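## Task

Pick up the small foam block from the shelving at the far end of the aisle and set it down on the desk. Every object that was upright on the floor must still be upright at the end. The robot must not tip over or finish leaning, or the task fails. The block must rest on the desk by itself, not be held there by the robot.

## Robot and tools

ROBOT. A Hello Robot Stretch 3 with a single arm: a two-wheel base (0.33 m long, 0.34 m wide), a lift on a mast, and a telescoping arm that points out the robot's RIGHT side. The base cannot strafe; to move the gripper forward or back you drive the base. Turning in place pivots about the wheel-axle midpoint, 0.05 m behind the front edge. With the arm in and the wrist folded, the turn sweeps a 0.28 m radius; an unfolded, level gripper reaches past that. Cameras: head_camera and nav_camera (both aimed by head_pan_rad and head_tilt_rad) and wrist_camera on the gripper. Loose objects may occasionally get a small nudge from outside.

FRAMES. Base frame: origin on the floor between the drive wheels, x forward, y left, z up. hand_pose is reported in this frame at the fingertip meeting point. Odometry frame is the base frame where the scene began; heading is positive to the left, -3.142 to 3.142.

execute_actions(actions): a list of actions run in sequence; an empty list just returns the current state and images. Each action may hold "robot", "steps" (1 to 450 control steps at 30 per second) and "until". {"steps": n} alone waits. "robot" is one command, a list of up to 8 commands run one after another (with {"pause_s": s}, s at most 15, allowed as an item), or {"stop": true}, which brakes everything and clears the queue. A command may contain:
- "base": exactly one of {"translate_m": d} (metres, straight line, positive forward, |d| at most 1) or {"rotate_rad": d} (radians, positive counter-clockwise seen from above, |d| at most 3.2). Both are offsets from wherever the base is when that command begins.
- "joints": absolute targets by name, any subset; unnamed joints keep their goals. lift_m 0 to 1.1 (arm height); arm_m 0 to 0.52 (extension); wrist_yaw_rad -1.345 to 4.42 (0 along the arm, positive toward the front, 3.0 folded over the base); wrist_pitch_rad -1.57 to 0.451 (0 level, negative tips fingers down); wrist_roll_rad -2.911 to 2.911 (0 fingers side by side); gripper_m -0.089 to 0.179 (larger is wider; actual gap is smaller by about 0.007 nearly shut, 0.025 fully open, and zero under 0.007); head_pan_rad -3.953 to 1.73 (0 ahead, positive left, -1.57 faces along the arm); head_tilt_rad -1.53 to 0.419 (negative looks down).
- "contact_limits": {"arm_m": effort percent 1 to 100}, how hard the arm may push before it halts; lasts until arm_m's next command.
Base and joint motions in one command start together and keep going across later actions. A new command takes over at once and throws away the rest of an older queue. Any out-of-range value rejects the whole call. "until" ends an action early: {"robot": {"status": "ended"}} waits until nothing is moving and no queue runs; fields can also be compared, e.g. {"lift_m": [">", 0.3]}, or a status word / ["!=", "moving"]. {"any": {"status": "ended"}} fires when the first motion ends.

zoom_image(camera, region): closer look at the latest image of head_camera, nav_camera or wrist_camera; region [x0, y0, x1, y1] in pixels from the top-left, no larger than 504 by 504.

finished_scene(scene): ends the current scene (give its number) and reports success; irreversible. Let every motion settle first, because anything still moving is braked afterwards.

RESULTS. base_status shows progress (distance so far of goal). joint_status per joint: moving, done (within tolerance), off_target (stuck short, may still push), contact_stop (halted on contact and now slack), time_out, stopped, not_commanded, torque_fault (wrist servo off about 10 s; joint limp, goals refused). robot.on_its_own appears when the robot changed a goal itself, a joint is slack or off, a motor strains at rest, or base_tilt has shifted 3 degrees or more. Also: refusals, queue (idle/running/done/dropped/stopped), queue_left, lines starting refused:, dropped:, replaced:, motor_effort (percent, peak in brackets), measured_speeds, base_odometry, base_tilt, lidar_m (12 sectors of 30 degrees from straight ahead, counter-clockwise, in one plane 0.17 m up), wrist_depth_mm and head_depth_mm (7x7 median depths).

SPEED. The base is fast (0.30 m/s, 1.9 rad/s) only with lift_m under 0.30, arm_m under 0.03 and wrist_yaw_rad over 2.54; otherwise 0.10 m/s and 0.63 rad/s. Quicker completion is better.

GRIPPING. Close to a gripper_m below the object's width; release by opening at least 0.02 beyond where the pads met it. The reading and done do not prove a grasp; check cameras. Over-squeezing makes the stall guard ease off and things can slip.

AVOID. Fold or unfold the wrist only with lift_m 0.32 to 0.95, wrist_pitch_rad -0.4, roll near 0; once folded the lift may drop to 0.25. With yaw below -0.4 keep pitch at -0.5 or lower. Pushing the arm into something rigid with the gripper above about 0.45 m can tip the robot, especially a second push after a contact_stop or with a raised contact limit. Do not drive while the gripper holds or presses something fixed. If it snags furniture, reverse the last move in small steps; if tilted, free the gripper and lower lift_m to about 0.2. Avoid drops, slams, hard hits, knocking floor items over, and long wrist strain.

Each tool is called after "Request:" as name([rows], argument=value, ...), one row to a line, values as JSON.

## Session

Request:
execute_actions(actions=[])

Scene clock: 0.00 s.
robot.base_odometry: x=+0.000 y=+0.000 heading=+0.000 (m, m, rad; robot's odometry frame)
robot.turned_by_wheels: +0.000 (rad since the last result)
robot.turned_by_imu: +0.000 (rad since the last result)
robot.base_tilt: forward=-0.7 right=-0.1 (deg)
robot.lidar_m: 1.33 1.39 1.83 1.05 0.60 0.66 2.39 2.45 1.63 1.47 1.43 1.42
robot.head_depth_mm: 1342 1331 1331 1326 1320 1321 1311 / 1324 1319 1317 1323 1316 1312 1317 / 1322 1320 1315 1316 1309 1313 1314 / 1326 1312 1303 1308 1311 1307 1296 / 1324 1319 1320 1318 1310 1324 1316 / 1321 1322 1317 1316 1314 1308 1306 / 1304 1314 1306 1309 1304 1302 1303
robot.base_status: not_commanded
robot.joint_positions: lift_m=+0.402 arm_m=+0.002 wrist_yaw_rad=+3.042 wrist_pitch_rad=-0.493 wrist_roll_rad=-0.019 gripper_m=+0.037 head_pan_rad=+0.003 head_tilt_rad=+0.002
robot.joint_goals: lift_m=+0.402 arm_m=+0.002 wrist_yaw_rad=+3.042 wrist_pitch_rad=-0.493 wrist_roll_rad=-0.019 gripper_m=+0.037 head_pan_rad=+0.003 head_tilt_rad=+0.002
robot.joint_status: lift_m=not_commanded arm_m=not_commanded wrist_yaw_rad=not_commanded wrist_pitch_rad=not_commanded wrist_roll_rad=not_commanded gripper_m=not_commanded head_pan_rad=not_commanded head_tilt_rad=not_commanded
robot.measured_speeds: translate_m=+0.000 rotate_rad=+0.000 lift_m=+0.000 arm_m=+0.000 wrist_yaw_rad=+0.000 wrist_pitch_rad=+0.000 wrist_roll_rad=+0.000 head_pan_rad=+0.000 head_tilt_rad=+0.000
robot: refusals=0 queue=idle queue_left=0
robot.motor_effort: left_wheel=+1 right_wheel=-1 lift_m=+20 arm_m=+0 wrist_yaw_rad=+1 wrist_pitch_rad=+4 wrist_roll_rad=+0 gripper_m=+0 head_pan_rad=+0 head_tilt_rad=+1 (%)
robot.hand_pose: x=+0.0000 y=+0.0664 z=+0.3978 quat_wxyz=(+0.205, +0.687, +0.140, +0.683) (m; robot's base frame)
robot.wrist_depth_mm: 449 - 965 - - - - / 483 503 - - - - - / 509 551 - - - - - / 574 604 863 865 854 821 823 / 635 673 - 701 718 698 694 / 607 599 - 584 608 584 579 / 527 537 - - 523 521 517
pictures: head_camera (sideways: a quarter turn clockwise sets it upright), nav_camera (sideways: a quarter turn counterclockwise sets it upright), wrist_camera
Images, in order (width x height): head_camera 896x504, nav_camera 672x504, wrist_camera 644x364.

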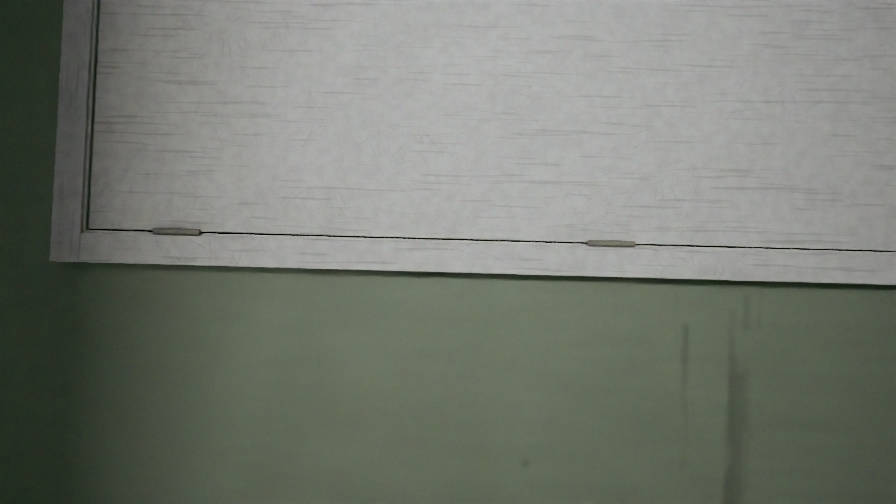

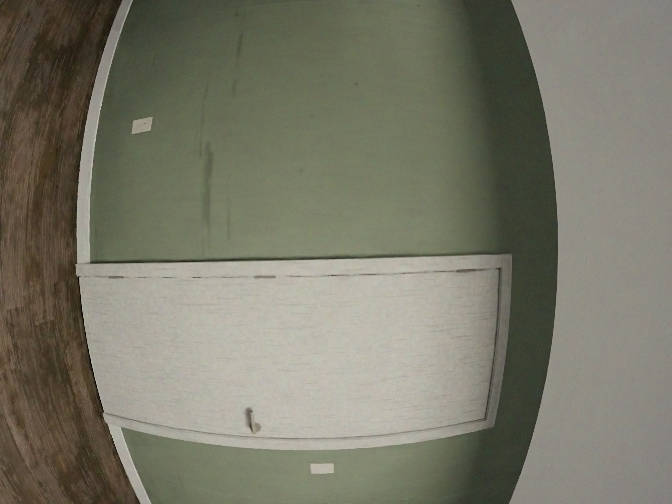

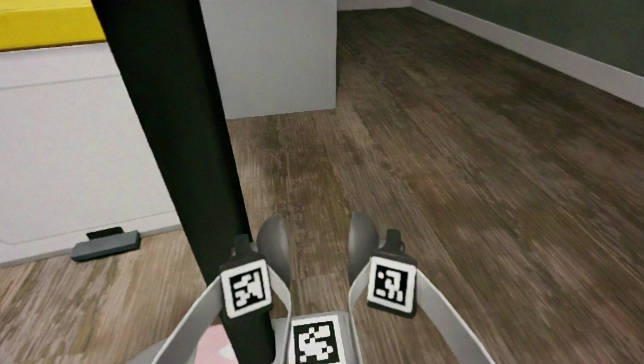

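Request:
execute_actions([
  {"robot":{"joints":{"head_pan_rad":-3.14,"head_tilt_rad":-0.3}},"steps":200,"until":{"robot":{"status":"ended"}}},
])

Scene clock: 2.00 s.
robot.base_odometry: x=+0.000 y=+0.000 heading=+0.000 (m, m, rad; robot's odometry frame)
robot.turned_by_wheels: +0.000 (rad since the last result)
robot.turned_by_imu: +0.000 (rad since the last result)
robot.base_tilt: forward=-0.6 right=-0.1 (deg)
robot.lidar_m: 1.34 1.39 1.84 1.05 0.60 0.65 2.40 2.45 1.63 1.47 1.43 1.42
robot.head_depth_mm: 2148 2225 2366 2512 2606 2076 1593 / 2144 2260 2344 2514 2619 2074 1575 / 2128 2234 2358 2477 2598 2057 1584 / 2118 2209 2338 2460 2588 2038 1577 / 2116 2210 2369 2499 2621 2015 1574 / 2103 2179 2341 2451 2569 2021 1564 / 2094 2225 2333 2441 2539 2014 1568
robot.base_status: not_commanded
robot.joint_positions: lift_m=+0.402 arm_m=+0.002 wrist_yaw_rad=+3.042 wrist_pitch_rad=-0.493 wrist_roll_rad=-0.019 gripper_m=+0.037 head_pan_rad=-3.133 head_tilt_rad=-0.296
robot.joint_goals: lift_m=+0.402 arm_m=+0.002 wrist_yaw_rad=+3.042 wrist_pitch_rad=-0.493 wrist_roll_rad=-0.019 gripper_m=+0.037 head_pan_rad=-3.140 head_tilt_rad=-0.300
robot.joint_status: lift_m=not_commanded arm_m=not_commanded wrist_yaw_rad=not_commanded wrist_pitch_rad=not_commanded wrist_roll_rad=not_commanded gripper_m=not_commanded head_pan_rad=done head_tilt_rad=done
robot.measured_speeds: translate_m=+0.000 rotate_rad=+0.000 lift_m=+0.000 arm_m=+0.000 wrist_yaw_rad=+0.000 wrist_pitch_rad=+0.000 wrist_roll_rad=+0.000 head_pan_rad=+0.000 head_tilt_rad=+0.000
robot: refusals=0 queue=done queue_left=0
robot.motor_effort: left_wheel=+1(1) right_wheel=-1(0) lift_m=+20(20) arm_m=+0(0) wrist_yaw_rad=+1(0) wrist_pitch_rad=+4(4) wrist_roll_rad=+0(0) gripper_m=+0(0) head_pan_rad=-3(49) head_tilt_rad=-3(31) (%)
robot.hand_pose: x=+0.0000 y=+0.0664 z=+0.3978 quat_wxyz=(+0.205, +0.687, +0.140, +0.683) (m; robot's base frame)
robot.wrist_depth_mm: 445 - 984 - - - - / 470 505 - - - - - / 520 547 - - - - - / 568 612 853 845 835 832 842 / 628 667 - 714 716 684 692 / 604 602 - 589 611 601 592 / 527 530 - - 516 519 513
pictures: head_camera (sideways: a quarter turn clockwise sets it upright), nav_camera (sideways: a quarter turn counterclockwise sets it upright), wrist_camera
Images, in order (width x height): head_camera 896x504, nav_camera 672x504, wrist_camera 644x364.

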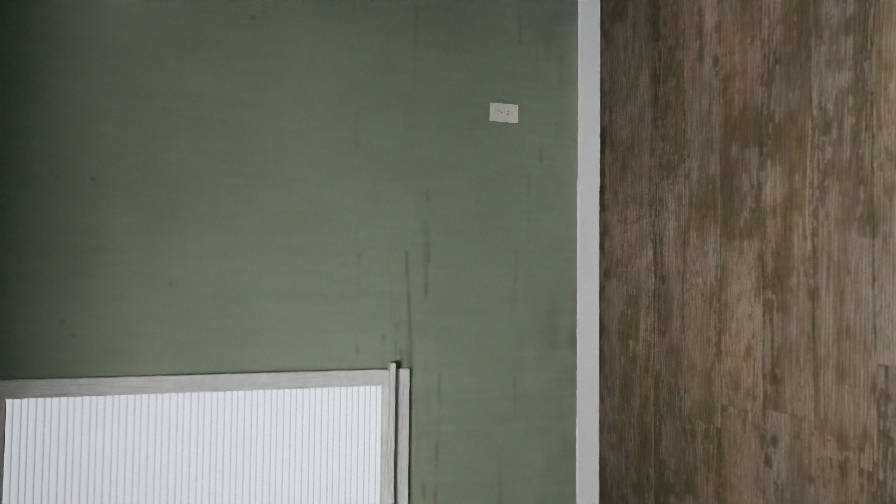

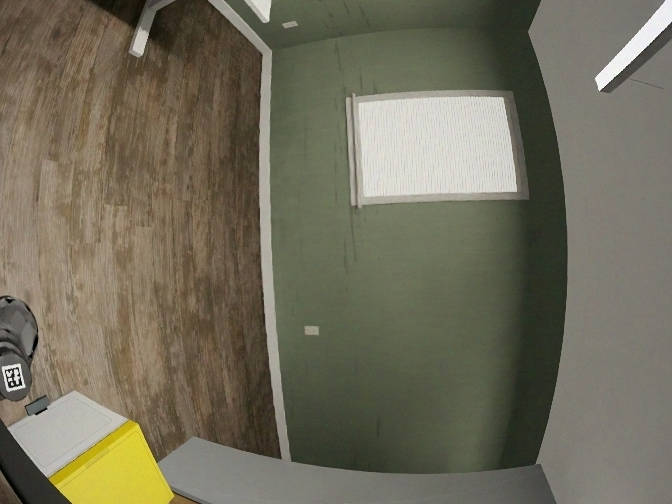

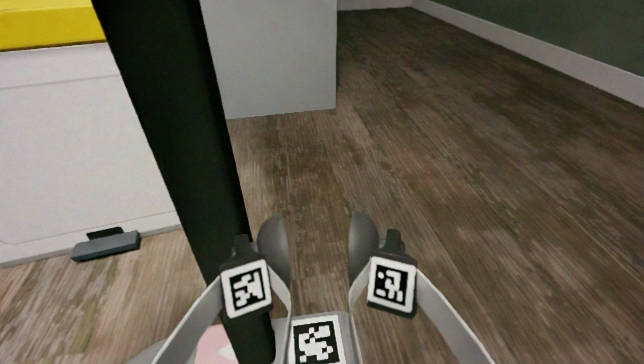

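Request:
execute_actions([
  {"robot":{"joints":{"head_pan_rad":1.57,"head_tilt_rad":-0.3}},"steps":200,"until":{"robot":{"status":"ended"}}},
])

Scene clock: 4.80 s.
robot.base_odometry: x=+0.000 y=+0.000 heading=+0.000 (m, m, rad; robot's odometry frame)
robot.turned_by_wheels: +0.000 (rad since the last result)
robot.turned_by_imu: -0.001 (rad since the last result)
robot.base_tilt: forward=-0.7 right=-0.1 (deg)
robot.lidar_m: 1.33 1.40 1.83 1.05 0.60 0.65 2.40 2.45 1.64 1.46 1.43 1.42
robot.head_depth_mm: 2626 2778 2867 3073 2836 2047 1581 / 2530 2705 2880 3018 2831 2028 1597 / 901 945 996 1055 1118 1198 1300 / 896 945 992 1049 1114 1185 1264 / 893 937 988 1040 1109 1171 1257 / 892 930 977 1036 1097 1178 1264 / 2477 2635 2814 2959 2793 2007 1570
robot.base_status: not_commanded
robot.joint_positions: lift_m=+0.402 arm_m=+0.002 wrist_yaw_rad=+3.042 wrist_pitch_rad=-0.493 wrist_roll_rad=-0.019 gripper_m=+0.037 head_pan_rad=+1.563 head_tilt_rad=-0.296
robot.joint_goals: lift_m=+0.402 arm_m=+0.002 wrist_yaw_rad=+3.042 wrist_pitch_rad=-0.493 wrist_roll_rad=-0.019 gripper_m=+0.037 head_pan_rad=+1.570 head_tilt_rad=-0.300
robot.joint_status: lift_m=not_commanded arm_m=not_commanded wrist_yaw_rad=not_commanded wrist_pitch_rad=not_commanded wrist_roll_rad=not_commanded gripper_m=not_commanded head_pan_rad=done head_tilt_rad=done
robot.measured_speeds: translate_m=+0.000 rotate_rad=+0.000 lift_m=+0.000 arm_m=+0.000 wrist_yaw_rad=+0.000 wrist_pitch_rad=+0.000 wrist_roll_rad=+0.000 head_pan_rad=+0.000 head_tilt_rad=+0.000
robot: refusals=0 queue=done queue_left=0
robot.motor_effort: left_wheel=+1(1) right_wheel=+0(1) lift_m=+20(20) arm_m=+0(0) wrist_yaw_rad=+0(0) wrist_pitch_rad=+4(4) wrist_roll_rad=+0(1) gripper_m=+0(0) head_pan_rad=+4(49) head_tilt_rad=-2(4) (%)
robot.hand_pose: x=+0.0000 y=+0.0664 z=+0.3978 quat_wxyz=(+0.205, +0.687, +0.140, +0.683) (m; robot's base frame)
robot.wrist_depth_mm: 450 - 970 - - - - / 477 500 - - - - - / 519 560 - - - - - / 567 617 827 842 817 816 807 / 628 669 - 702 713 695 690 / 607 609 - 584 617 599 586 / 522 530 - - 520 521 511
pictures: head_camera (sideways: a quarter turn clockwise sets it upright), nav_camera (sideways: a quarter turn counterclockwise sets it upright), wrist_camera
Images, in order (width x height): head_camera 896x504, nav_camera 672x504, wrist_camera 644x364.

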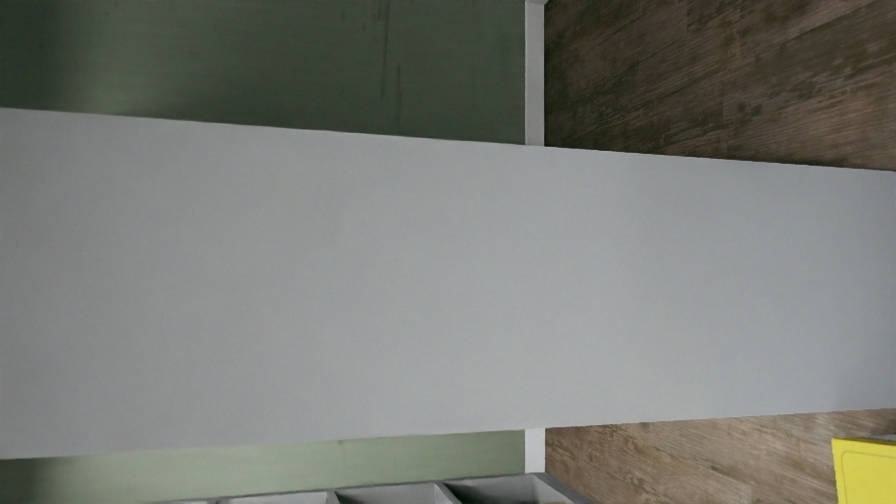

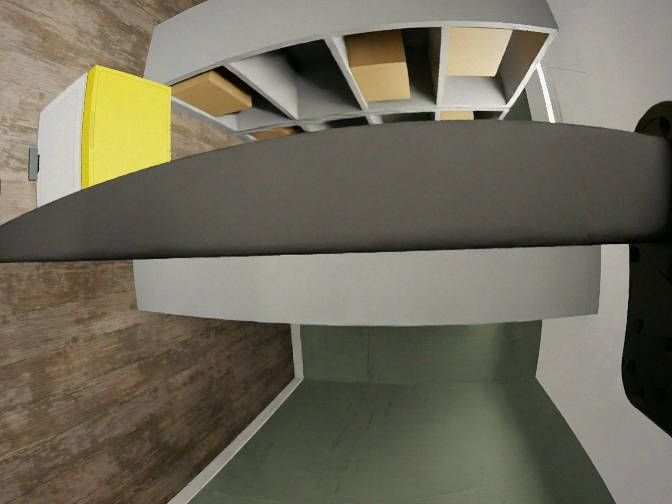

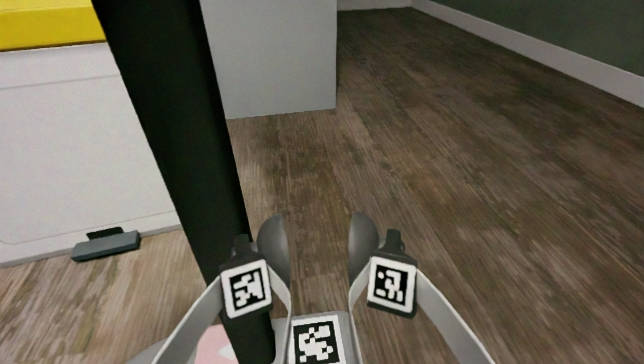

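Request:
execute_actions([
  {"robot":{"joints":{"head_pan_rad":-3.9,"head_tilt_rad":-0.2}},"steps":200,"until":{"robot":{"status":"ended"}}},
])

Scene clock: 7.80 s.
robot.base_odometry: x=+0.000 y=+0.000 heading=+0.000 (m, m, rad; robot's odometry frame)
robot.turned_by_wheels: +0.000 (rad since the last result)
robot.turned_by_imu: -0.001 (rad since the last result)
robot.base_tilt: forward=-0.7 right=+0.0 (deg)
robot.lidar_m: 1.33 1.39 1.83 1.04 0.60 0.66 2.40 2.44 1.63 1.46 1.42 1.42
robot.head_depth_mm: - - - - - - - / 1596 1395 1626 1612 2057 1698 1694 / 1208 1264 1303 1363 1413 1520 1495 / 1317 1350 1398 1454 1510 1559 1607 / 1470 1503 1564 1615 1673 1760 1729 / 2582 2681 2773 2885 2889 2268 1719 / 2400 2438 2527 2628 2716 2280 1713
robot.base_status: not_commanded
robot.joint_positions: lift_m=+0.402 arm_m=+0.002 wrist_yaw_rad=+3.042 wrist_pitch_rad=-0.493 wrist_roll_rad=-0.019 gripper_m=+0.037 head_pan_rad=-3.893 head_tilt_rad=-0.211
robot.joint_goals: lift_m=+0.402 arm_m=+0.002 wrist_yaw_rad=+3.042 wrist_pitch_rad=-0.493 wrist_roll_rad=-0.019 gripper_m=+0.037 head_pan_rad=-3.900 head_tilt_rad=-0.200
robot.joint_status: lift_m=not_commanded arm_m=not_commanded wrist_yaw_rad=not_commanded wrist_pitch_rad=not_commanded wrist_roll_rad=not_commanded gripper_m=not_commanded head_pan_rad=done head_tilt_rad=done
robot.measured_speeds: translate_m=+0.000 rotate_rad=+0.000 lift_m=+0.000 arm_m=+0.000 wrist_yaw_rad=+0.000 wrist_pitch_rad=+0.000 wrist_roll_rad=+0.000 head_pan_rad=+0.000 head_tilt_rad=+0.000
robot: refusals=0 queue=done queue_left=0
robot.motor_effort: left_wheel=+1(1) right_wheel=-1(0) lift_m=+20(20) arm_m=+0(0) wrist_yaw_rad=+1(1) wrist_pitch_rad=+4(4) wrist_roll_rad=+0(0) gripper_m=+0(0) head_pan_rad=-4(48) head_tilt_rad=+6(23) (%)
robot.hand_pose: x=+0.0000 y=+0.0664 z=+0.3978 quat_wxyz=(+0.205, +0.687, +0.140, +0.683) (m; robot's base frame)
robot.wrist_depth_mm: 444 - 943 - - - - / 478 503 - - - - - / 514 555 - - - - - / 567 617 853 835 847 844 812 / 636 660 - 696 718 696 689 / 607 593 - 595 606 588 594 / 530 530 - - 518 506 513
pictures: head_camera (sideways: a quarter turn clockwise sets it upright), nav_camera (sideways: a quarter turn counterclockwise sets it upright), wrist_camera
Images, in order (width x height): head_camera 896x504, nav_camera 672x504, wrist_camera 644x364.

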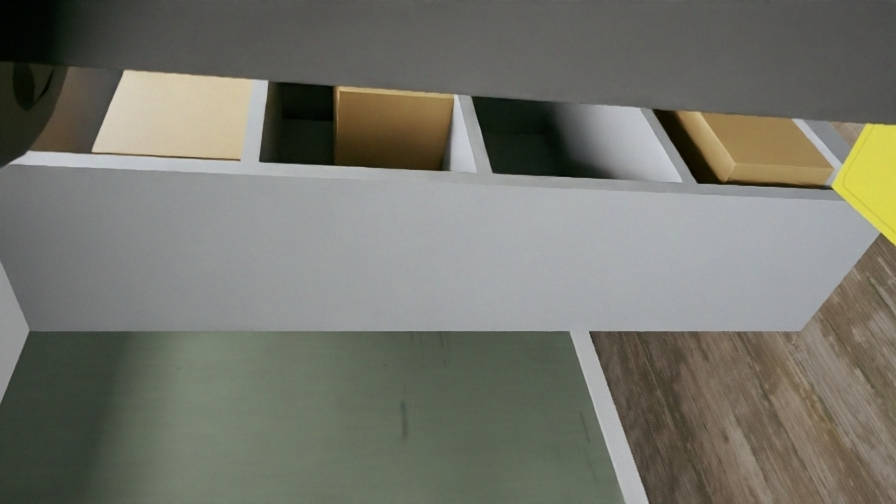

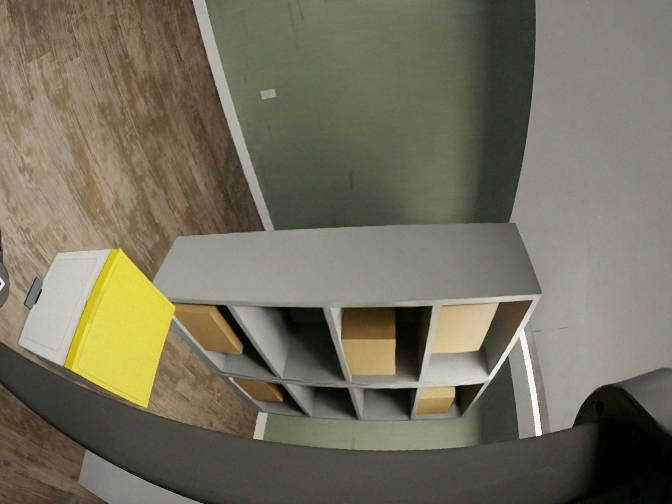

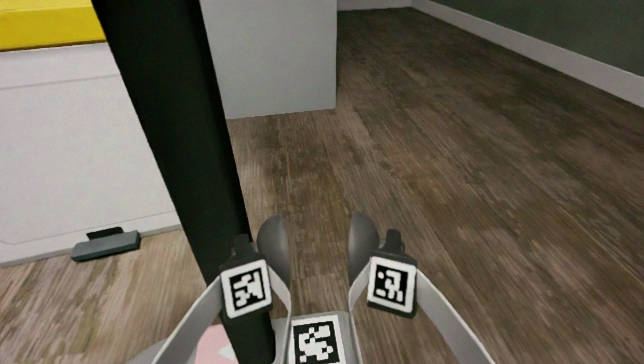

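Request:
execute_actions([
  {"robot":{"joints":{"lift_m":0.28,"head_pan_rad":1.57,"head_tilt_rad":-0.5}},"steps":200,"until":{"robot":{"status":"ended"}}},
  {"robot":{"base":{"translate_m":-0.5}},"steps":200,"until":{"robot":{"status":"ended"}}},
])

Scene clock: 14.30 s.
robot.base_odometry: x=-0.500 y=+0.000 heading=+0.000 (m, m, rad; robot's odometry frame)
robot.turned_by_wheels: +0.000 (rad since the last result)
robot.turned_by_imu: +0.000 (rad since the last result)
robot.base_tilt: forward=-0.6 right=-0.1 (deg)
robot.lidar_m: 1.83 1.90 0.50 0.45 1.22 2.00 1.90 1.94 1.99 1.45 1.63 1.94
robot.head_depth_mm: 853 931 1011 1120 1247 1415 1351 / 1625 1716 1056 1149 1259 1321 880 / 1970 1788 1914 1910 1861 1067 879 / 2491 2683 2921 2823 2039 1063 877 / 2471 2690 2913 2828 2070 1059 875 / 2398 2525 2385 2139 1899 1588 1300 / 1569 1322 1881 1560 1272 1366 1368
robot.base_status: done (translate_m -0.5000 of -0.5000)
robot.joint_positions: lift_m=+0.281 arm_m=+0.002 wrist_yaw_rad=+3.042 wrist_pitch_rad=-0.493 wrist_roll_rad=-0.019 gripper_m=+0.037 head_pan_rad=+1.563 head_tilt_rad=-0.494
robot.joint_goals: lift_m=+0.280 arm_m=+0.002 wrist_yaw_rad=+3.042 wrist_pitch_rad=-0.493 wrist_roll_rad=-0.019 gripper_m=+0.037 head_pan_rad=+1.570 head_tilt_rad=-0.500
robot.joint_status: lift_m=done arm_m=not_commanded wrist_yaw_rad=not_commanded wrist_pitch_rad=not_commanded wrist_roll_rad=not_commanded gripper_m=not_commanded head_pan_rad=done head_tilt_rad=done
robot.measured_speeds: translate_m=+0.000 rotate_rad=+0.000 lift_m=+0.000 arm_m=+0.000 wrist_yaw_rad=+0.000 wrist_pitch_rad=+0.000 wrist_roll_rad=+0.000 head_pan_rad=+0.000 head_tilt_rad=+0.000
robot: refusals=0 queue=done queue_left=0
robot.motor_effort: left_wheel=+1(6) right_wheel=+0(5) lift_m=+10(18) arm_m=+0(0) wrist_yaw_rad=+0(0) wrist_pitch_rad=+4(4) wrist_roll_rad=+0(0) gripper_m=-1(0) head_pan_rad=+4(51) head_tilt_rad=-6(33) (%)
robot.hand_pose: x=+0.0000 y=+0.0664 z=+0.2768 quat_wxyz=(+0.205, +0.687, +0.141, +0.683) (m; robot's base frame)
robot.wrist_depth_mm: 863 - 430 465 509 - - / 917 952 478 513 572 - - / 837 839 530 571 642 823 802 / 670 660 601 623 651 642 626 / 536 544 - 561 554 532 517 / 467 - - - 470 454 454 / - - - - 395 395 392
pictures: head_camera (sideways: a quarter turn clockwise sets it upright), nav_camera (sideways: a quarter turn counterclockwise sets it upright), wrist_camera
Images, in order (width x height): head_camera 896x504, nav_camera 672x504, wrist_camera 644x364.

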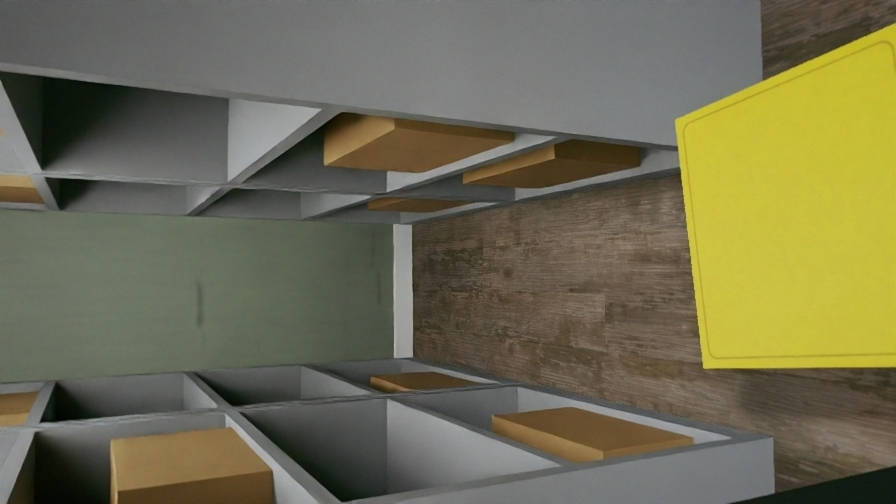

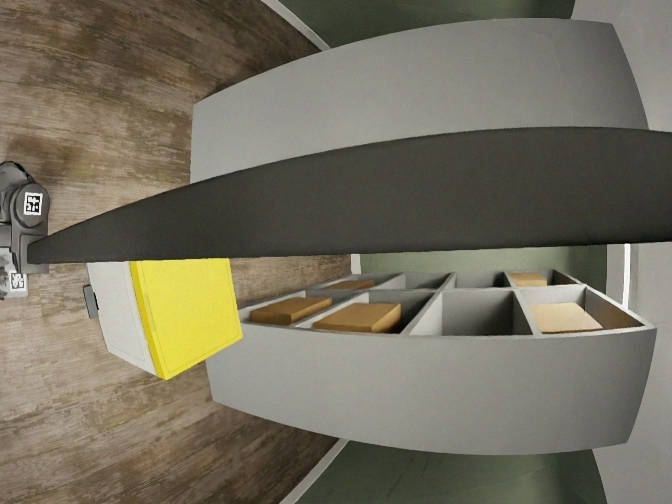

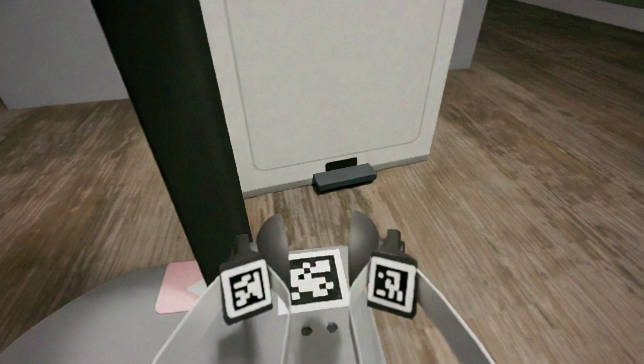

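Request:
zoom_image(camera="head_camera", region=[0, 100, 500, 504])

Region (0, 100, 500, 504) of head_camera's 896x504 image, scaled by 1.008, with more detail than that image has; it fills the top 407 rows of this view, and the rest is white.

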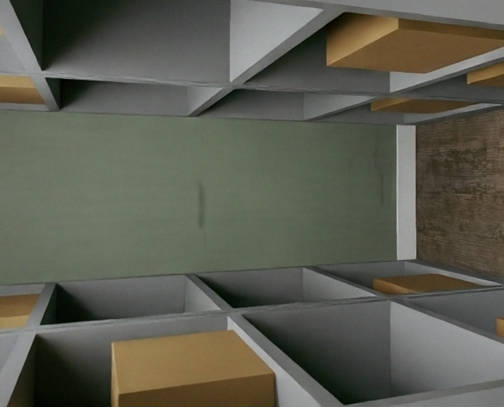

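Request:
execute_actions([
  {"robot":[{"base":{"translate_m":-0.65},"joints":{"head_pan_rad":0,"head_tilt_rad":-0.7}},{"base":{"rotate_rad":1.5708}},{"base":{"translate_m":0.6}},{"base":{"rotate_rad":-1.5708}}],"steps":450,"until":{"robot":{"status":"ended"}}},
])

Scene clock: 27.27 s.
robot.base_odometry: x=-1.150 y=+0.600 heading=+0.000 (m, m, rad; robot's odometry frame)
robot.turned_by_wheels: +0.000 (rad since the last result)
robot.turned_by_imu: -0.003 (rad since the last result)
robot.base_tilt: forward=-0.6 right=-0.1 (deg)
robot.lidar_m: 0.49 0.49 0.40 0.38 0.39 1.38 1.30 1.33 1.74 2.04 2.49 0.54
robot.head_depth_mm: 2133 2397 2605 2082 1671 1398 1211 / 2143 2382 2586 2048 1669 1403 1206 / 2128 2404 2582 2087 1112 930 1134 / 2127 2367 2585 2036 1084 927 1075 / 2142 2408 2552 2036 1080 910 1043 / 2123 2357 2550 2042 1538 951 1154 / 2129 2301 1321 1311 1396 1392 1196
robot.base_status: done (rotate_rad -1.5707 of -1.5708)
robot.joint_positions: lift_m=+0.281 arm_m=+0.002 wrist_yaw_rad=+3.042 wrist_pitch_rad=-0.493 wrist_roll_rad=-0.019 gripper_m=+0.037 head_pan_rad=+0.007 head_tilt_rad=-0.692
robot.joint_goals: lift_m=+0.280 arm_m=+0.002 wrist_yaw_rad=+3.042 wrist_pitch_rad=-0.493 wrist_roll_rad=-0.019 gripper_m=+0.037 head_pan_rad=+0.000 head_tilt_rad=-0.700
robot.joint_status: lift_m=done arm_m=not_commanded wrist_yaw_rad=not_commanded wrist_pitch_rad=not_commanded wrist_roll_rad=not_commanded gripper_m=not_commanded head_pan_rad=done head_tilt_rad=done
robot.measured_speeds: translate_m=+0.000 rotate_rad=+0.000 lift_m=+0.000 arm_m=+0.000 wrist_yaw_rad=+0.000 wrist_pitch_rad=+0.000 wrist_roll_rad=+0.000 head_pan_rad=+0.000 head_tilt_rad=+0.000
robot: refusals=0 queue=done queue_left=0
robot.motor_effort: left_wheel=+2(8) right_wheel=-2(7) lift_m=+10(10) arm_m=+0(0) wrist_yaw_rad=+0(0) wrist_pitch_rad=+5(4) wrist_roll_rad=+0(0) gripper_m=+0(0) head_pan_rad=-3(51) head_tilt_rad=-5(24) (%)
robot.hand_pose: x=+0.0000 y=+0.0663 z=+0.2768 quat_wxyz=(+0.205, +0.687, +0.141, +0.683) (m; robot's base frame)
robot.wrist_depth_mm: - - 372 394 413 - 856 / - - 406 434 459 - 855 / 850 834 451 479 513 801 786 / 658 678 521 548 595 639 626 / 544 550 - 562 554 539 534 / 474 - - - 466 455 458 / - - - - 400 394 395
pictures: head_camera (sideways: a quarter turn clockwise sets it upright), nav_camera (sideways: a quarter turn counterclockwise sets it upright), wrist_camera
Images, in order (width x height): head_camera 896x504, nav_camera 672x504, wrist_camera 644x364.

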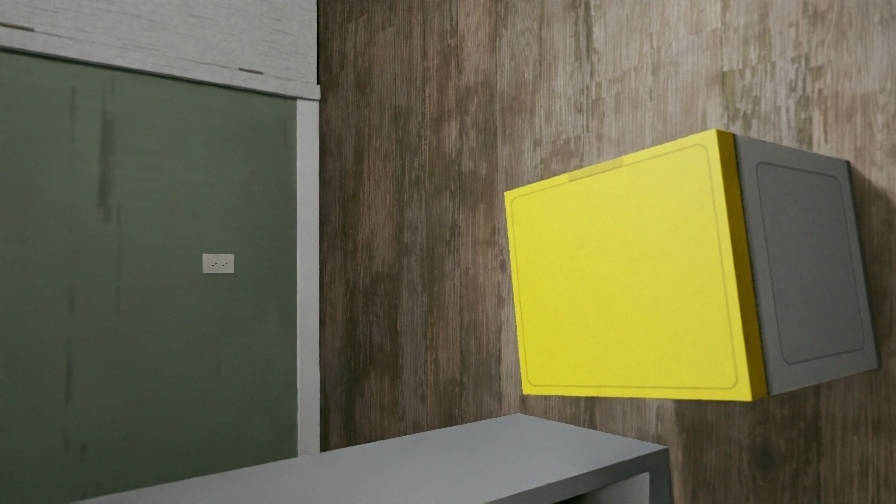

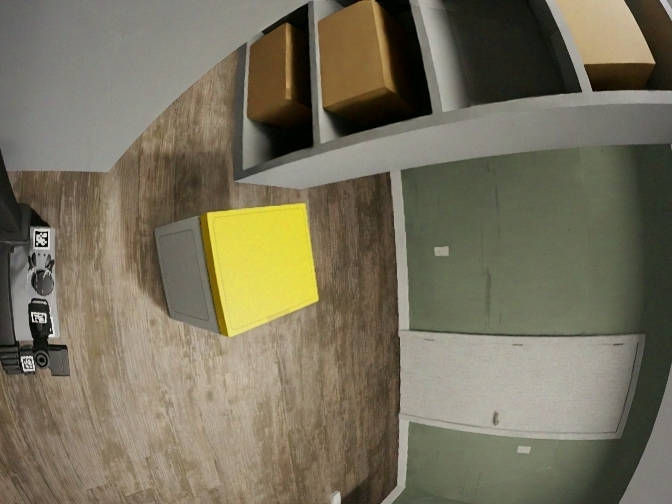

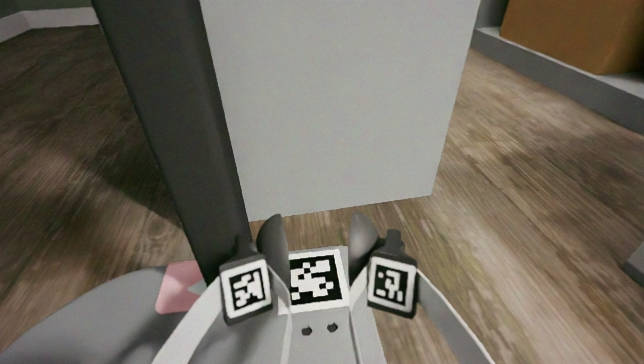

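Request:
execute_actions([
  {"robot":[{"base":{"translate_m":0.37}},{"joints":{"lift_m":0.31}},{"base":{"translate_m":0.55}}],"steps":450,"until":{"robot":{"status":"ended"}}},
])

Scene clock: 37.97 s.
robot.base_odometry: x=-0.230 y=+0.600 heading=+0.000 (m, m, rad; robot's odometry frame)
robot.turned_by_wheels: +0.000 (rad since the last result)
robot.turned_by_imu: -0.003 (rad since the last result)
robot.base_tilt: forward=-0.7 right=-0.1 (deg)
robot.lidar_m: - - 0.15 0.19 1.00 0.78 2.21 2.27 2.10 2.46 2.07 -
robot.head_depth_mm: 1332 1495 1697 1896 1674 1405 1201 / 1326 1492 1702 1938 1648 1399 1199 / 1324 1485 1677 1908 1649 1398 784 / 1324 1476 1674 1916 1659 1397 785 / 1327 1471 1665 1896 1660 1399 784 / 1315 1479 1669 1888 1660 1394 785 / 1314 1465 1661 1876 1656 1385 1202
robot.base_status: done (translate_m +0.5500 of +0.5500)
robot.joint_positions: lift_m=+0.309 arm_m=+0.002 wrist_yaw_rad=+3.043 wrist_pitch_rad=-0.493 wrist_roll_rad=-0.019 gripper_m=+0.037 head_pan_rad=+0.006 head_tilt_rad=-0.694
robot.joint_goals: lift_m=+0.310 arm_m=+0.002 wrist_yaw_rad=+3.043 wrist_pitch_rad=-0.493 wrist_roll_rad=-0.019 gripper_m=+0.037 head_pan_rad=+0.000 head_tilt_rad=-0.700
robot.joint_status: lift_m=done arm_m=not_commanded wrist_yaw_rad=not_commanded wrist_pitch_rad=not_commanded wrist_roll_rad=not_commanded gripper_m=not_commanded head_pan_rad=done head_tilt_rad=done
robot.measured_speeds: translate_m=+0.000 rotate_rad=+0.000 lift_m=+0.000 arm_m=+0.000 wrist_yaw_rad=+0.000 wrist_pitch_rad=+0.000 wrist_roll_rad=+0.000 head_pan_rad=+0.000 head_tilt_rad=+0.000
robot: refusals=0 queue=done queue_left=0
robot.motor_effort: left_wheel=+8(29) right_wheel=+1(6) lift_m=+29(32) arm_m=+0(1) wrist_yaw_rad=+0(1) wrist_pitch_rad=+5(4) wrist_roll_rad=+0(0) gripper_m=+1(1) head_pan_rad=-3(4) head_tilt_rad=-5(6) (%)
robot.hand_pose: x=+0.0000 y=+0.0663 z=+0.3056 quat_wxyz=(+0.205, +0.687, +0.141, +0.683) (m; robot's base frame)
robot.wrist_depth_mm: - - - 440 145 87 62 / - - - 480 150 89 63 / 879 905 859 542 156 91 64 / 724 714 674 610 163 93 65 / 596 586 - 579 154 96 66 / 495 516 - - 137 98 67 / 445 - - - 189 95 68
pictures: head_camera (sideways: a quarter turn clockwise sets it upright), nav_camera (sideways: a quarter turn counterclockwise sets it upright), wrist_camera
Images, in order (width x height): head_camera 896x504, nav_camera 672x504, wrist_camera 644x364.

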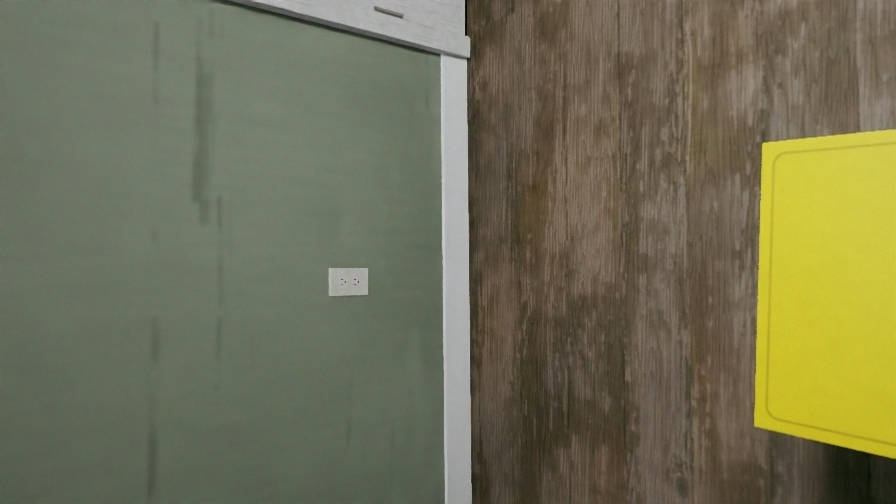

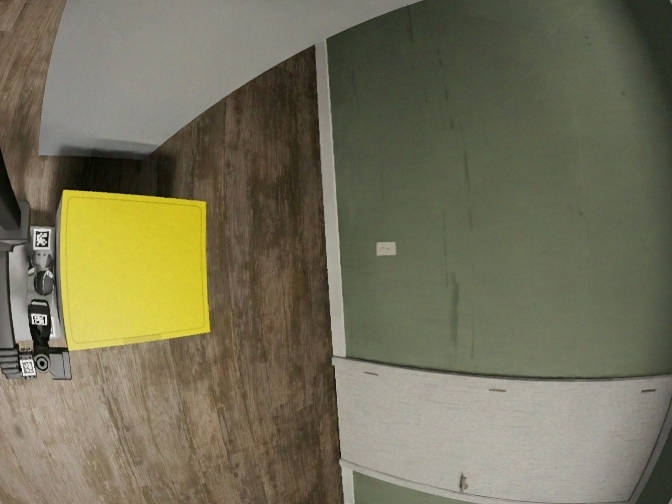

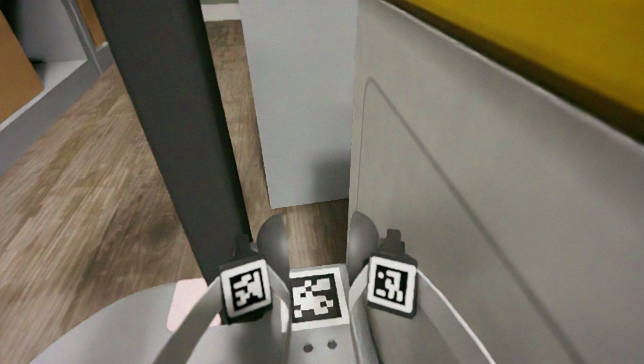

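Request:
execute_actions([
  {"robot":[{"base":{"translate_m":-0.43},"joints":{"lift_m":0.28}},{"base":{"rotate_rad":1.5708}}],"steps":450,"until":{"robot":{"status":"ended"}}},
])

Scene clock: 43.70 s.
robot.base_odometry: x=-0.660 y=+0.600 heading=+1.571 (m, m, rad; robot's odometry frame)
robot.turned_by_wheels: +1.571 (rad since the last result)
robot.turned_by_imu: +1.549 (rad since the last result)
robot.base_tilt: forward=-0.6 right=-0.1 (deg)
robot.lidar_m: 1.30 0.46 0.54 1.79 1.82 2.36 2.02 2.22 2.07 0.48 0.49 0.58
robot.head_depth_mm: 1123 1241 1328 1136 1223 1258 1165 / 1866 2073 1570 1643 1565 1377 1205 / 1953 2164 2400 2048 1675 1400 1198 / 1983 2218 2442 2057 1670 1394 1209 / 1949 2196 2411 2062 1647 1402 1206 / 1778 1889 1398 1485 1344 1304 1158 / 885 858 1354 1195 970 816 877
robot.base_status: done (rotate_rad +1.5707 of +1.5708)
robot.joint_positions: lift_m=+0.281 arm_m=+0.002 wrist_yaw_rad=+3.043 wrist_pitch_rad=-0.493 wrist_roll_rad=-0.019 gripper_m=+0.037 head_pan_rad=+0.006 head_tilt_rad=-0.694
robot.joint_goals: lift_m=+0.280 arm_m=+0.002 wrist_yaw_rad=+3.043 wrist_pitch_rad=-0.493 wrist_roll_rad=-0.019 gripper_m=+0.037 head_pan_rad=+0.000 head_tilt_rad=-0.700
robot.joint_status: lift_m=done arm_m=not_commanded wrist_yaw_rad=not_commanded wrist_pitch_rad=not_commanded wrist_roll_rad=not_commanded gripper_m=not_commanded head_pan_rad=done head_tilt_rad=done
robot.measured_speeds: translate_m=+0.000 rotate_rad=+0.000 lift_m=+0.000 arm_m=+0.000 wrist_yaw_rad=+0.000 wrist_pitch_rad=+0.000 wrist_roll_rad=+0.000 head_pan_rad=+0.000 head_tilt_rad=+0.000
robot: refusals=0 queue=done queue_left=0
robot.motor_effort: left_wheel=-1(8) right_wheel=+1(9) lift_m=+10(32) arm_m=-1(1) wrist_yaw_rad=+0(1) wrist_pitch_rad=+5(5) wrist_roll_rad=+0(0) gripper_m=+0(1) head_pan_rad=-3(3) head_tilt_rad=-5(3) (%)
robot.hand_pose: x=+0.0000 y=+0.0663 z=+0.2767 quat_wxyz=(+0.205, +0.687, +0.141, +0.683) (m; robot's base frame)
robot.wrist_depth_mm: - - - - - 540 390 / - - - - - 545 401 / 854 825 837 822 791 562 408 / 663 654 646 654 644 591 462 / 547 546 - 555 556 528 505 / 472 - - - 465 450 453 / - - - - 397 402 396
pictures: head_camera (sideways: a quarter turn clockwise sets it upright), nav_camera (sideways: a quarter turn counterclockwise sets it upright), wrist_camera
Images, in order (width x height): head_camera 896x504, nav_camera 672x504, wrist_camera 644x364.

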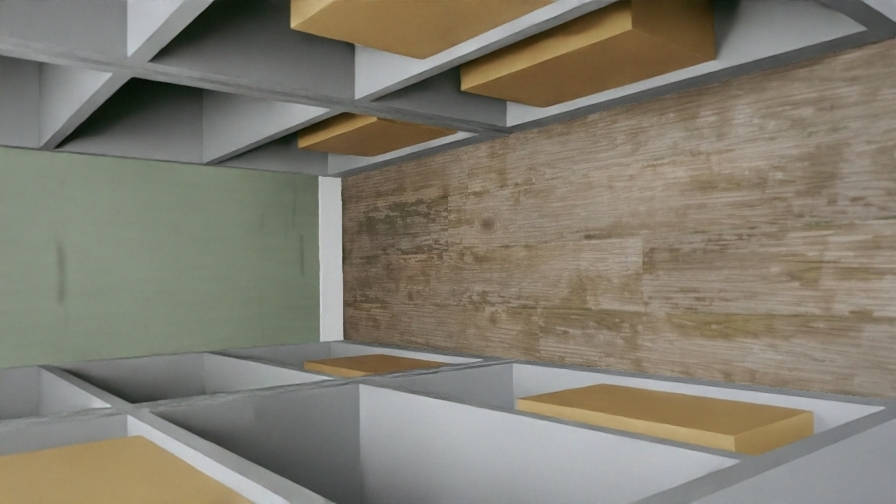

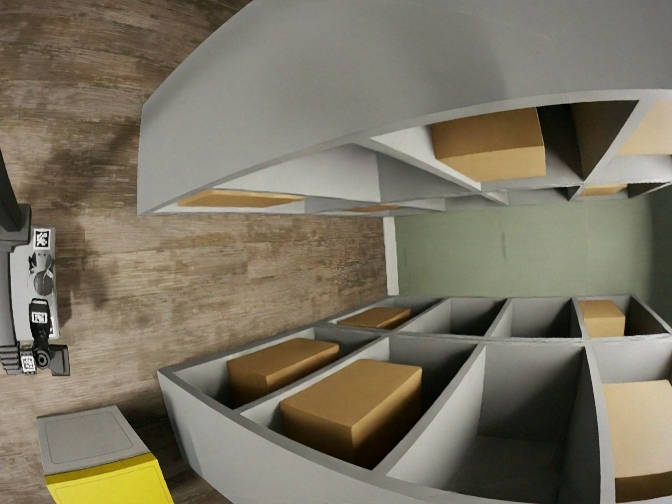

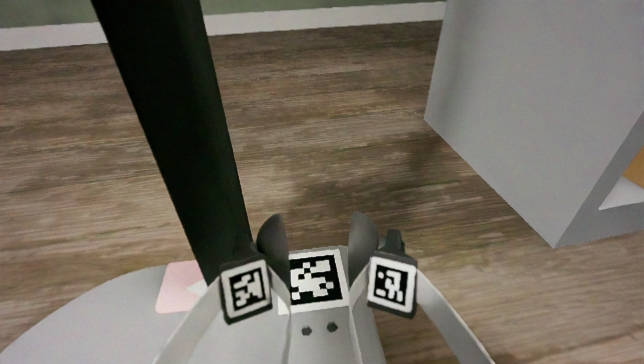

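Request:
execute_actions([
  {"robot":{"base":{"translate_m":0.9},"joints":{"head_tilt_rad":-0.4}},"steps":450,"until":{"robot":{"status":"ended"}}},
])

Scene clock: 48.63 s.
robot.base_odometry: x=-0.660 y=+1.500 heading=+1.571 (m, m, rad; robot's odometry frame)
robot.turned_by_wheels: +0.000 (rad since the last result)
robot.turned_by_imu: -0.002 (rad since the last result)
robot.base_tilt: forward=-0.6 right=-0.1 (deg)
robot.lidar_m: 1.04 0.48 0.52 0.30 0.31 0.40 2.91 0.56 0.37 0.35 0.35 0.51
robot.head_depth_mm: 965 1217 1282 1032 1389 1052 928 / 1155 1232 1306 1434 1446 1523 1277 / 1168 1250 1351 1448 1584 1674 1435 / 1166 1246 1344 1448 1580 1679 1432 / 1156 1238 1341 1441 1559 1656 1432 / 1153 1237 1330 1420 1538 1642 1427 / 1128 1194 1258 1366 1367 1168 1154
robot.base_status: done (translate_m +0.9000 of +0.9000)
robot.joint_positions: lift_m=+0.281 arm_m=+0.002 wrist_yaw_rad=+3.043 wrist_pitch_rad=-0.493 wrist_roll_rad=-0.019 gripper_m=+0.037 head_pan_rad=+0.006 head_tilt_rad=-0.408
robot.joint_goals: lift_m=+0.280 arm_m=+0.002 wrist_yaw_rad=+3.043 wrist_pitch_rad=-0.493 wrist_roll_rad=-0.019 gripper_m=+0.037 head_pan_rad=+0.000 head_tilt_rad=-0.400
robot.joint_status: lift_m=done arm_m=not_commanded wrist_yaw_rad=not_commanded wrist_pitch_rad=not_commanded wrist_roll_rad=not_commanded gripper_m=not_commanded head_pan_rad=done head_tilt_rad=done
robot.measured_speeds: translate_m=+0.000 rotate_rad=+0.000 lift_m=+0.000 arm_m=+0.000 wrist_yaw_rad=+0.000 wrist_pitch_rad=+0.000 wrist_roll_rad=+0.000 head_pan_rad=+0.000 head_tilt_rad=+0.000
robot: refusals=0 queue=done queue_left=0
robot.motor_effort: left_wheel=-1(5) right_wheel=+1(8) lift_m=+10(10) arm_m=-1(1) wrist_yaw_rad=+1(1) wrist_pitch_rad=+5(5) wrist_roll_rad=+0(0) gripper_m=+0(0) head_pan_rad=-3(4) head_tilt_rad=+5(34) (%)
robot.hand_pose: x=+0.0000 y=+0.0663 z=+0.2767 quat_wxyz=(+0.205, +0.687, +0.141, +0.683) (m; robot's base frame)
robot.wrist_depth_mm: 282 - 311 318 748 517 390 / 296 306 330 351 782 524 422 / 327 339 372 392 651 542 474 / 359 381 415 443 521 519 554 / 402 424 - 472 504 522 531 / 420 - - - 478 450 453 / - - - - 396 400 397
pictures: head_camera (sideways: a quarter turn clockwise sets it upright), nav_camera (sideways: a quarter turn counterclockwise sets it upright), wrist_camera
Images, in order (width x height): head_camera 896x504, nav_camera 672x504, wrist_camera 644x364.

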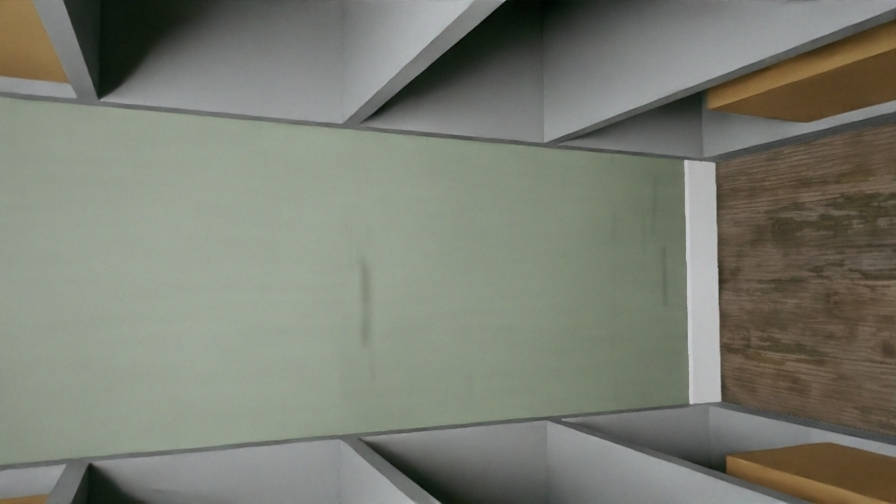

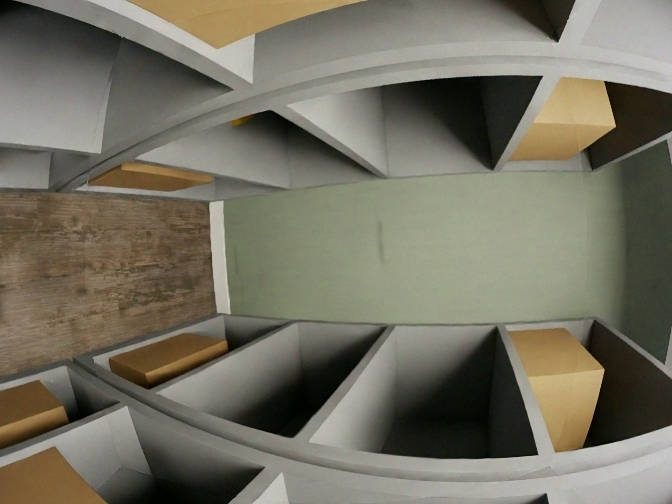

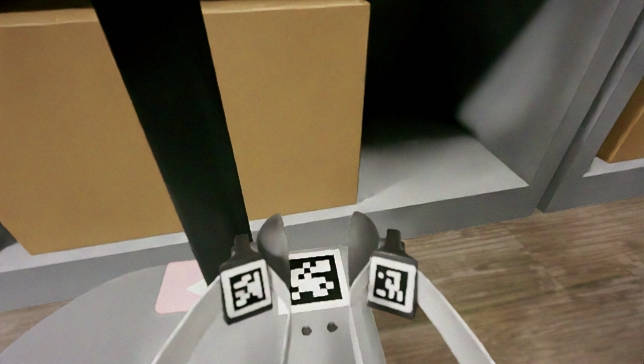

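Request:
execute_actions([
  {"robot":{"joints":{"head_pan_rad":1.0,"head_tilt_rad":-0.6}},"steps":450,"until":{"robot":{"status":"ended"}}},
])

Scene clock: 50.10 s.
robot.base_odometry: x=-0.660 y=+1.500 heading=+1.571 (m, m, rad; robot's odometry frame)
robot.turned_by_wheels: +0.000 (rad since the last result)
robot.turned_by_imu: +0.000 (rad since the last result)
robot.base_tilt: forward=-0.6 right=-0.1 (deg)
robot.lidar_m: 1.04 0.48 0.51 0.30 0.31 0.40 2.92 0.55 0.37 0.35 0.35 0.51
robot.head_depth_mm: 378 409 448 520 647 907 1180 / 412 448 485 515 590 688 904 / 449 343 385 441 487 764 780 / 491 316 353 399 439 858 746 / 557 295 326 364 405 855 746 / 552 286 302 335 375 815 744 / 532 - 288 310 345 368 741
robot.base_status: done (translate_m +0.9000 of +0.9000)
robot.joint_positions: lift_m=+0.281 arm_m=+0.002 wrist_yaw_rad=+3.043 wrist_pitch_rad=-0.493 wrist_roll_rad=-0.019 gripper_m=+0.037 head_pan_rad=+0.993 head_tilt_rad=-0.592
robot.joint_goals: lift_m=+0.280 arm_m=+0.002 wrist_yaw_rad=+3.043 wrist_pitch_rad=-0.493 wrist_roll_rad=-0.019 gripper_m=+0.037 head_pan_rad=+1.000 head_tilt_rad=-0.600
robot.joint_status: lift_m=done arm_m=not_commanded wrist_yaw_rad=not_commanded wrist_pitch_rad=not_commanded wrist_roll_rad=not_commanded gripper_m=not_commanded head_pan_rad=done head_tilt_rad=done
robot.measured_speeds: translate_m=+0.000 rotate_rad=+0.000 lift_m=+0.000 arm_m=+0.000 wrist_yaw_rad=+0.000 wrist_pitch_rad=+0.000 wrist_roll_rad=+0.000 head_pan_rad=+0.000 head_tilt_rad=+0.000
robot: refusals=0 queue=done queue_left=0
robot.motor_effort: left_wheel=-1(1) right_wheel=+1(1) lift_m=+10(10) arm_m=-1(0) wrist_yaw_rad=+0(0) wrist_pitch_rad=+5(5) wrist_roll_rad=+1(0) gripper_m=+1(0) head_pan_rad=+4(50) head_tilt_rad=-6(27) (%)
robot.hand_pose: x=+0.0000 y=+0.0663 z=+0.2767 quat_wxyz=(+0.205, +0.687, +0.141, +0.683) (m; robot's base frame)
robot.wrist_depth_mm: 283 - 309 317 737 513 392 / 297 306 333 355 798 534 419 / 325 342 370 391 663 550 469 / 360 381 414 442 526 521 556 / 396 426 - 471 509 529 532 / 428 - - - 471 456 453 / - - - - 396 397 394
pictures: head_camera (sideways: a quarter turn clockwise sets it upright), nav_camera (sideways: a quarter turn counterclockwise sets it upright), wrist_camera
Images, in order (width x height): head_camera 896x504, nav_camera 672x504, wrist_camera 644x364.

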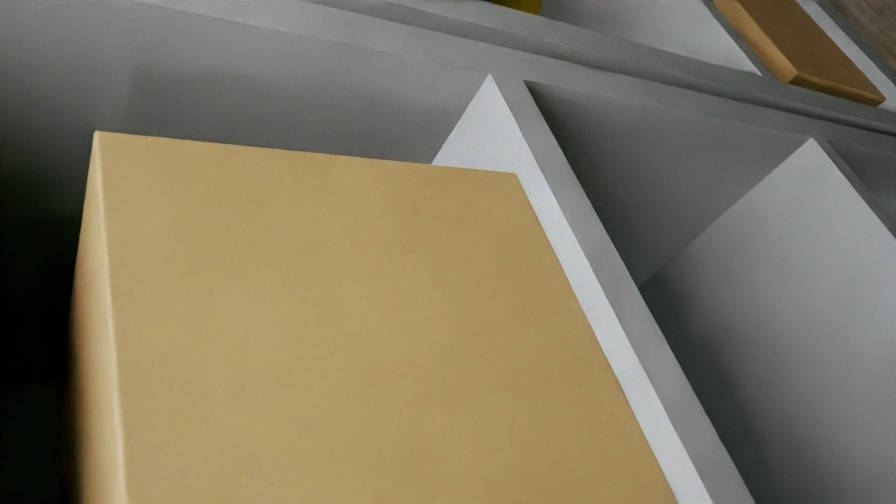

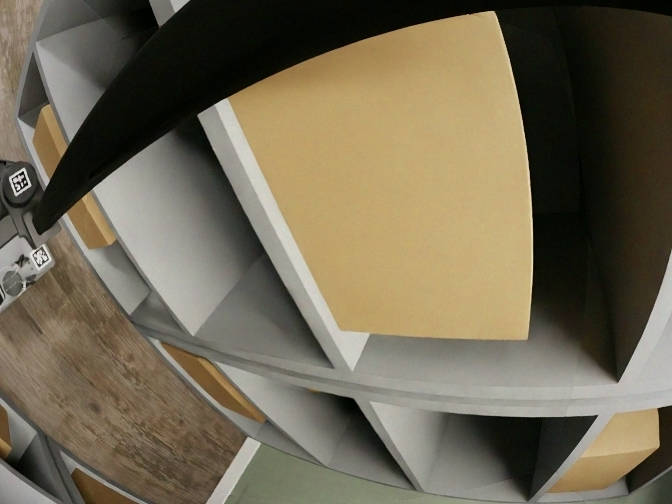

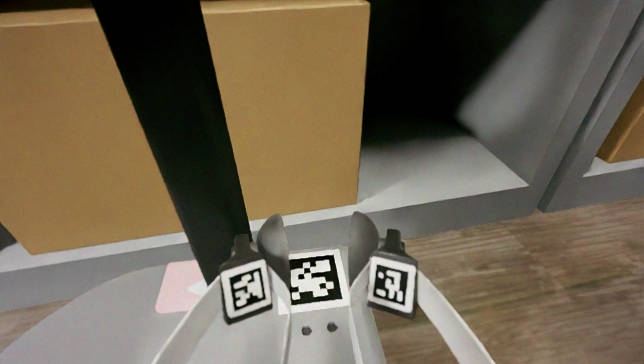

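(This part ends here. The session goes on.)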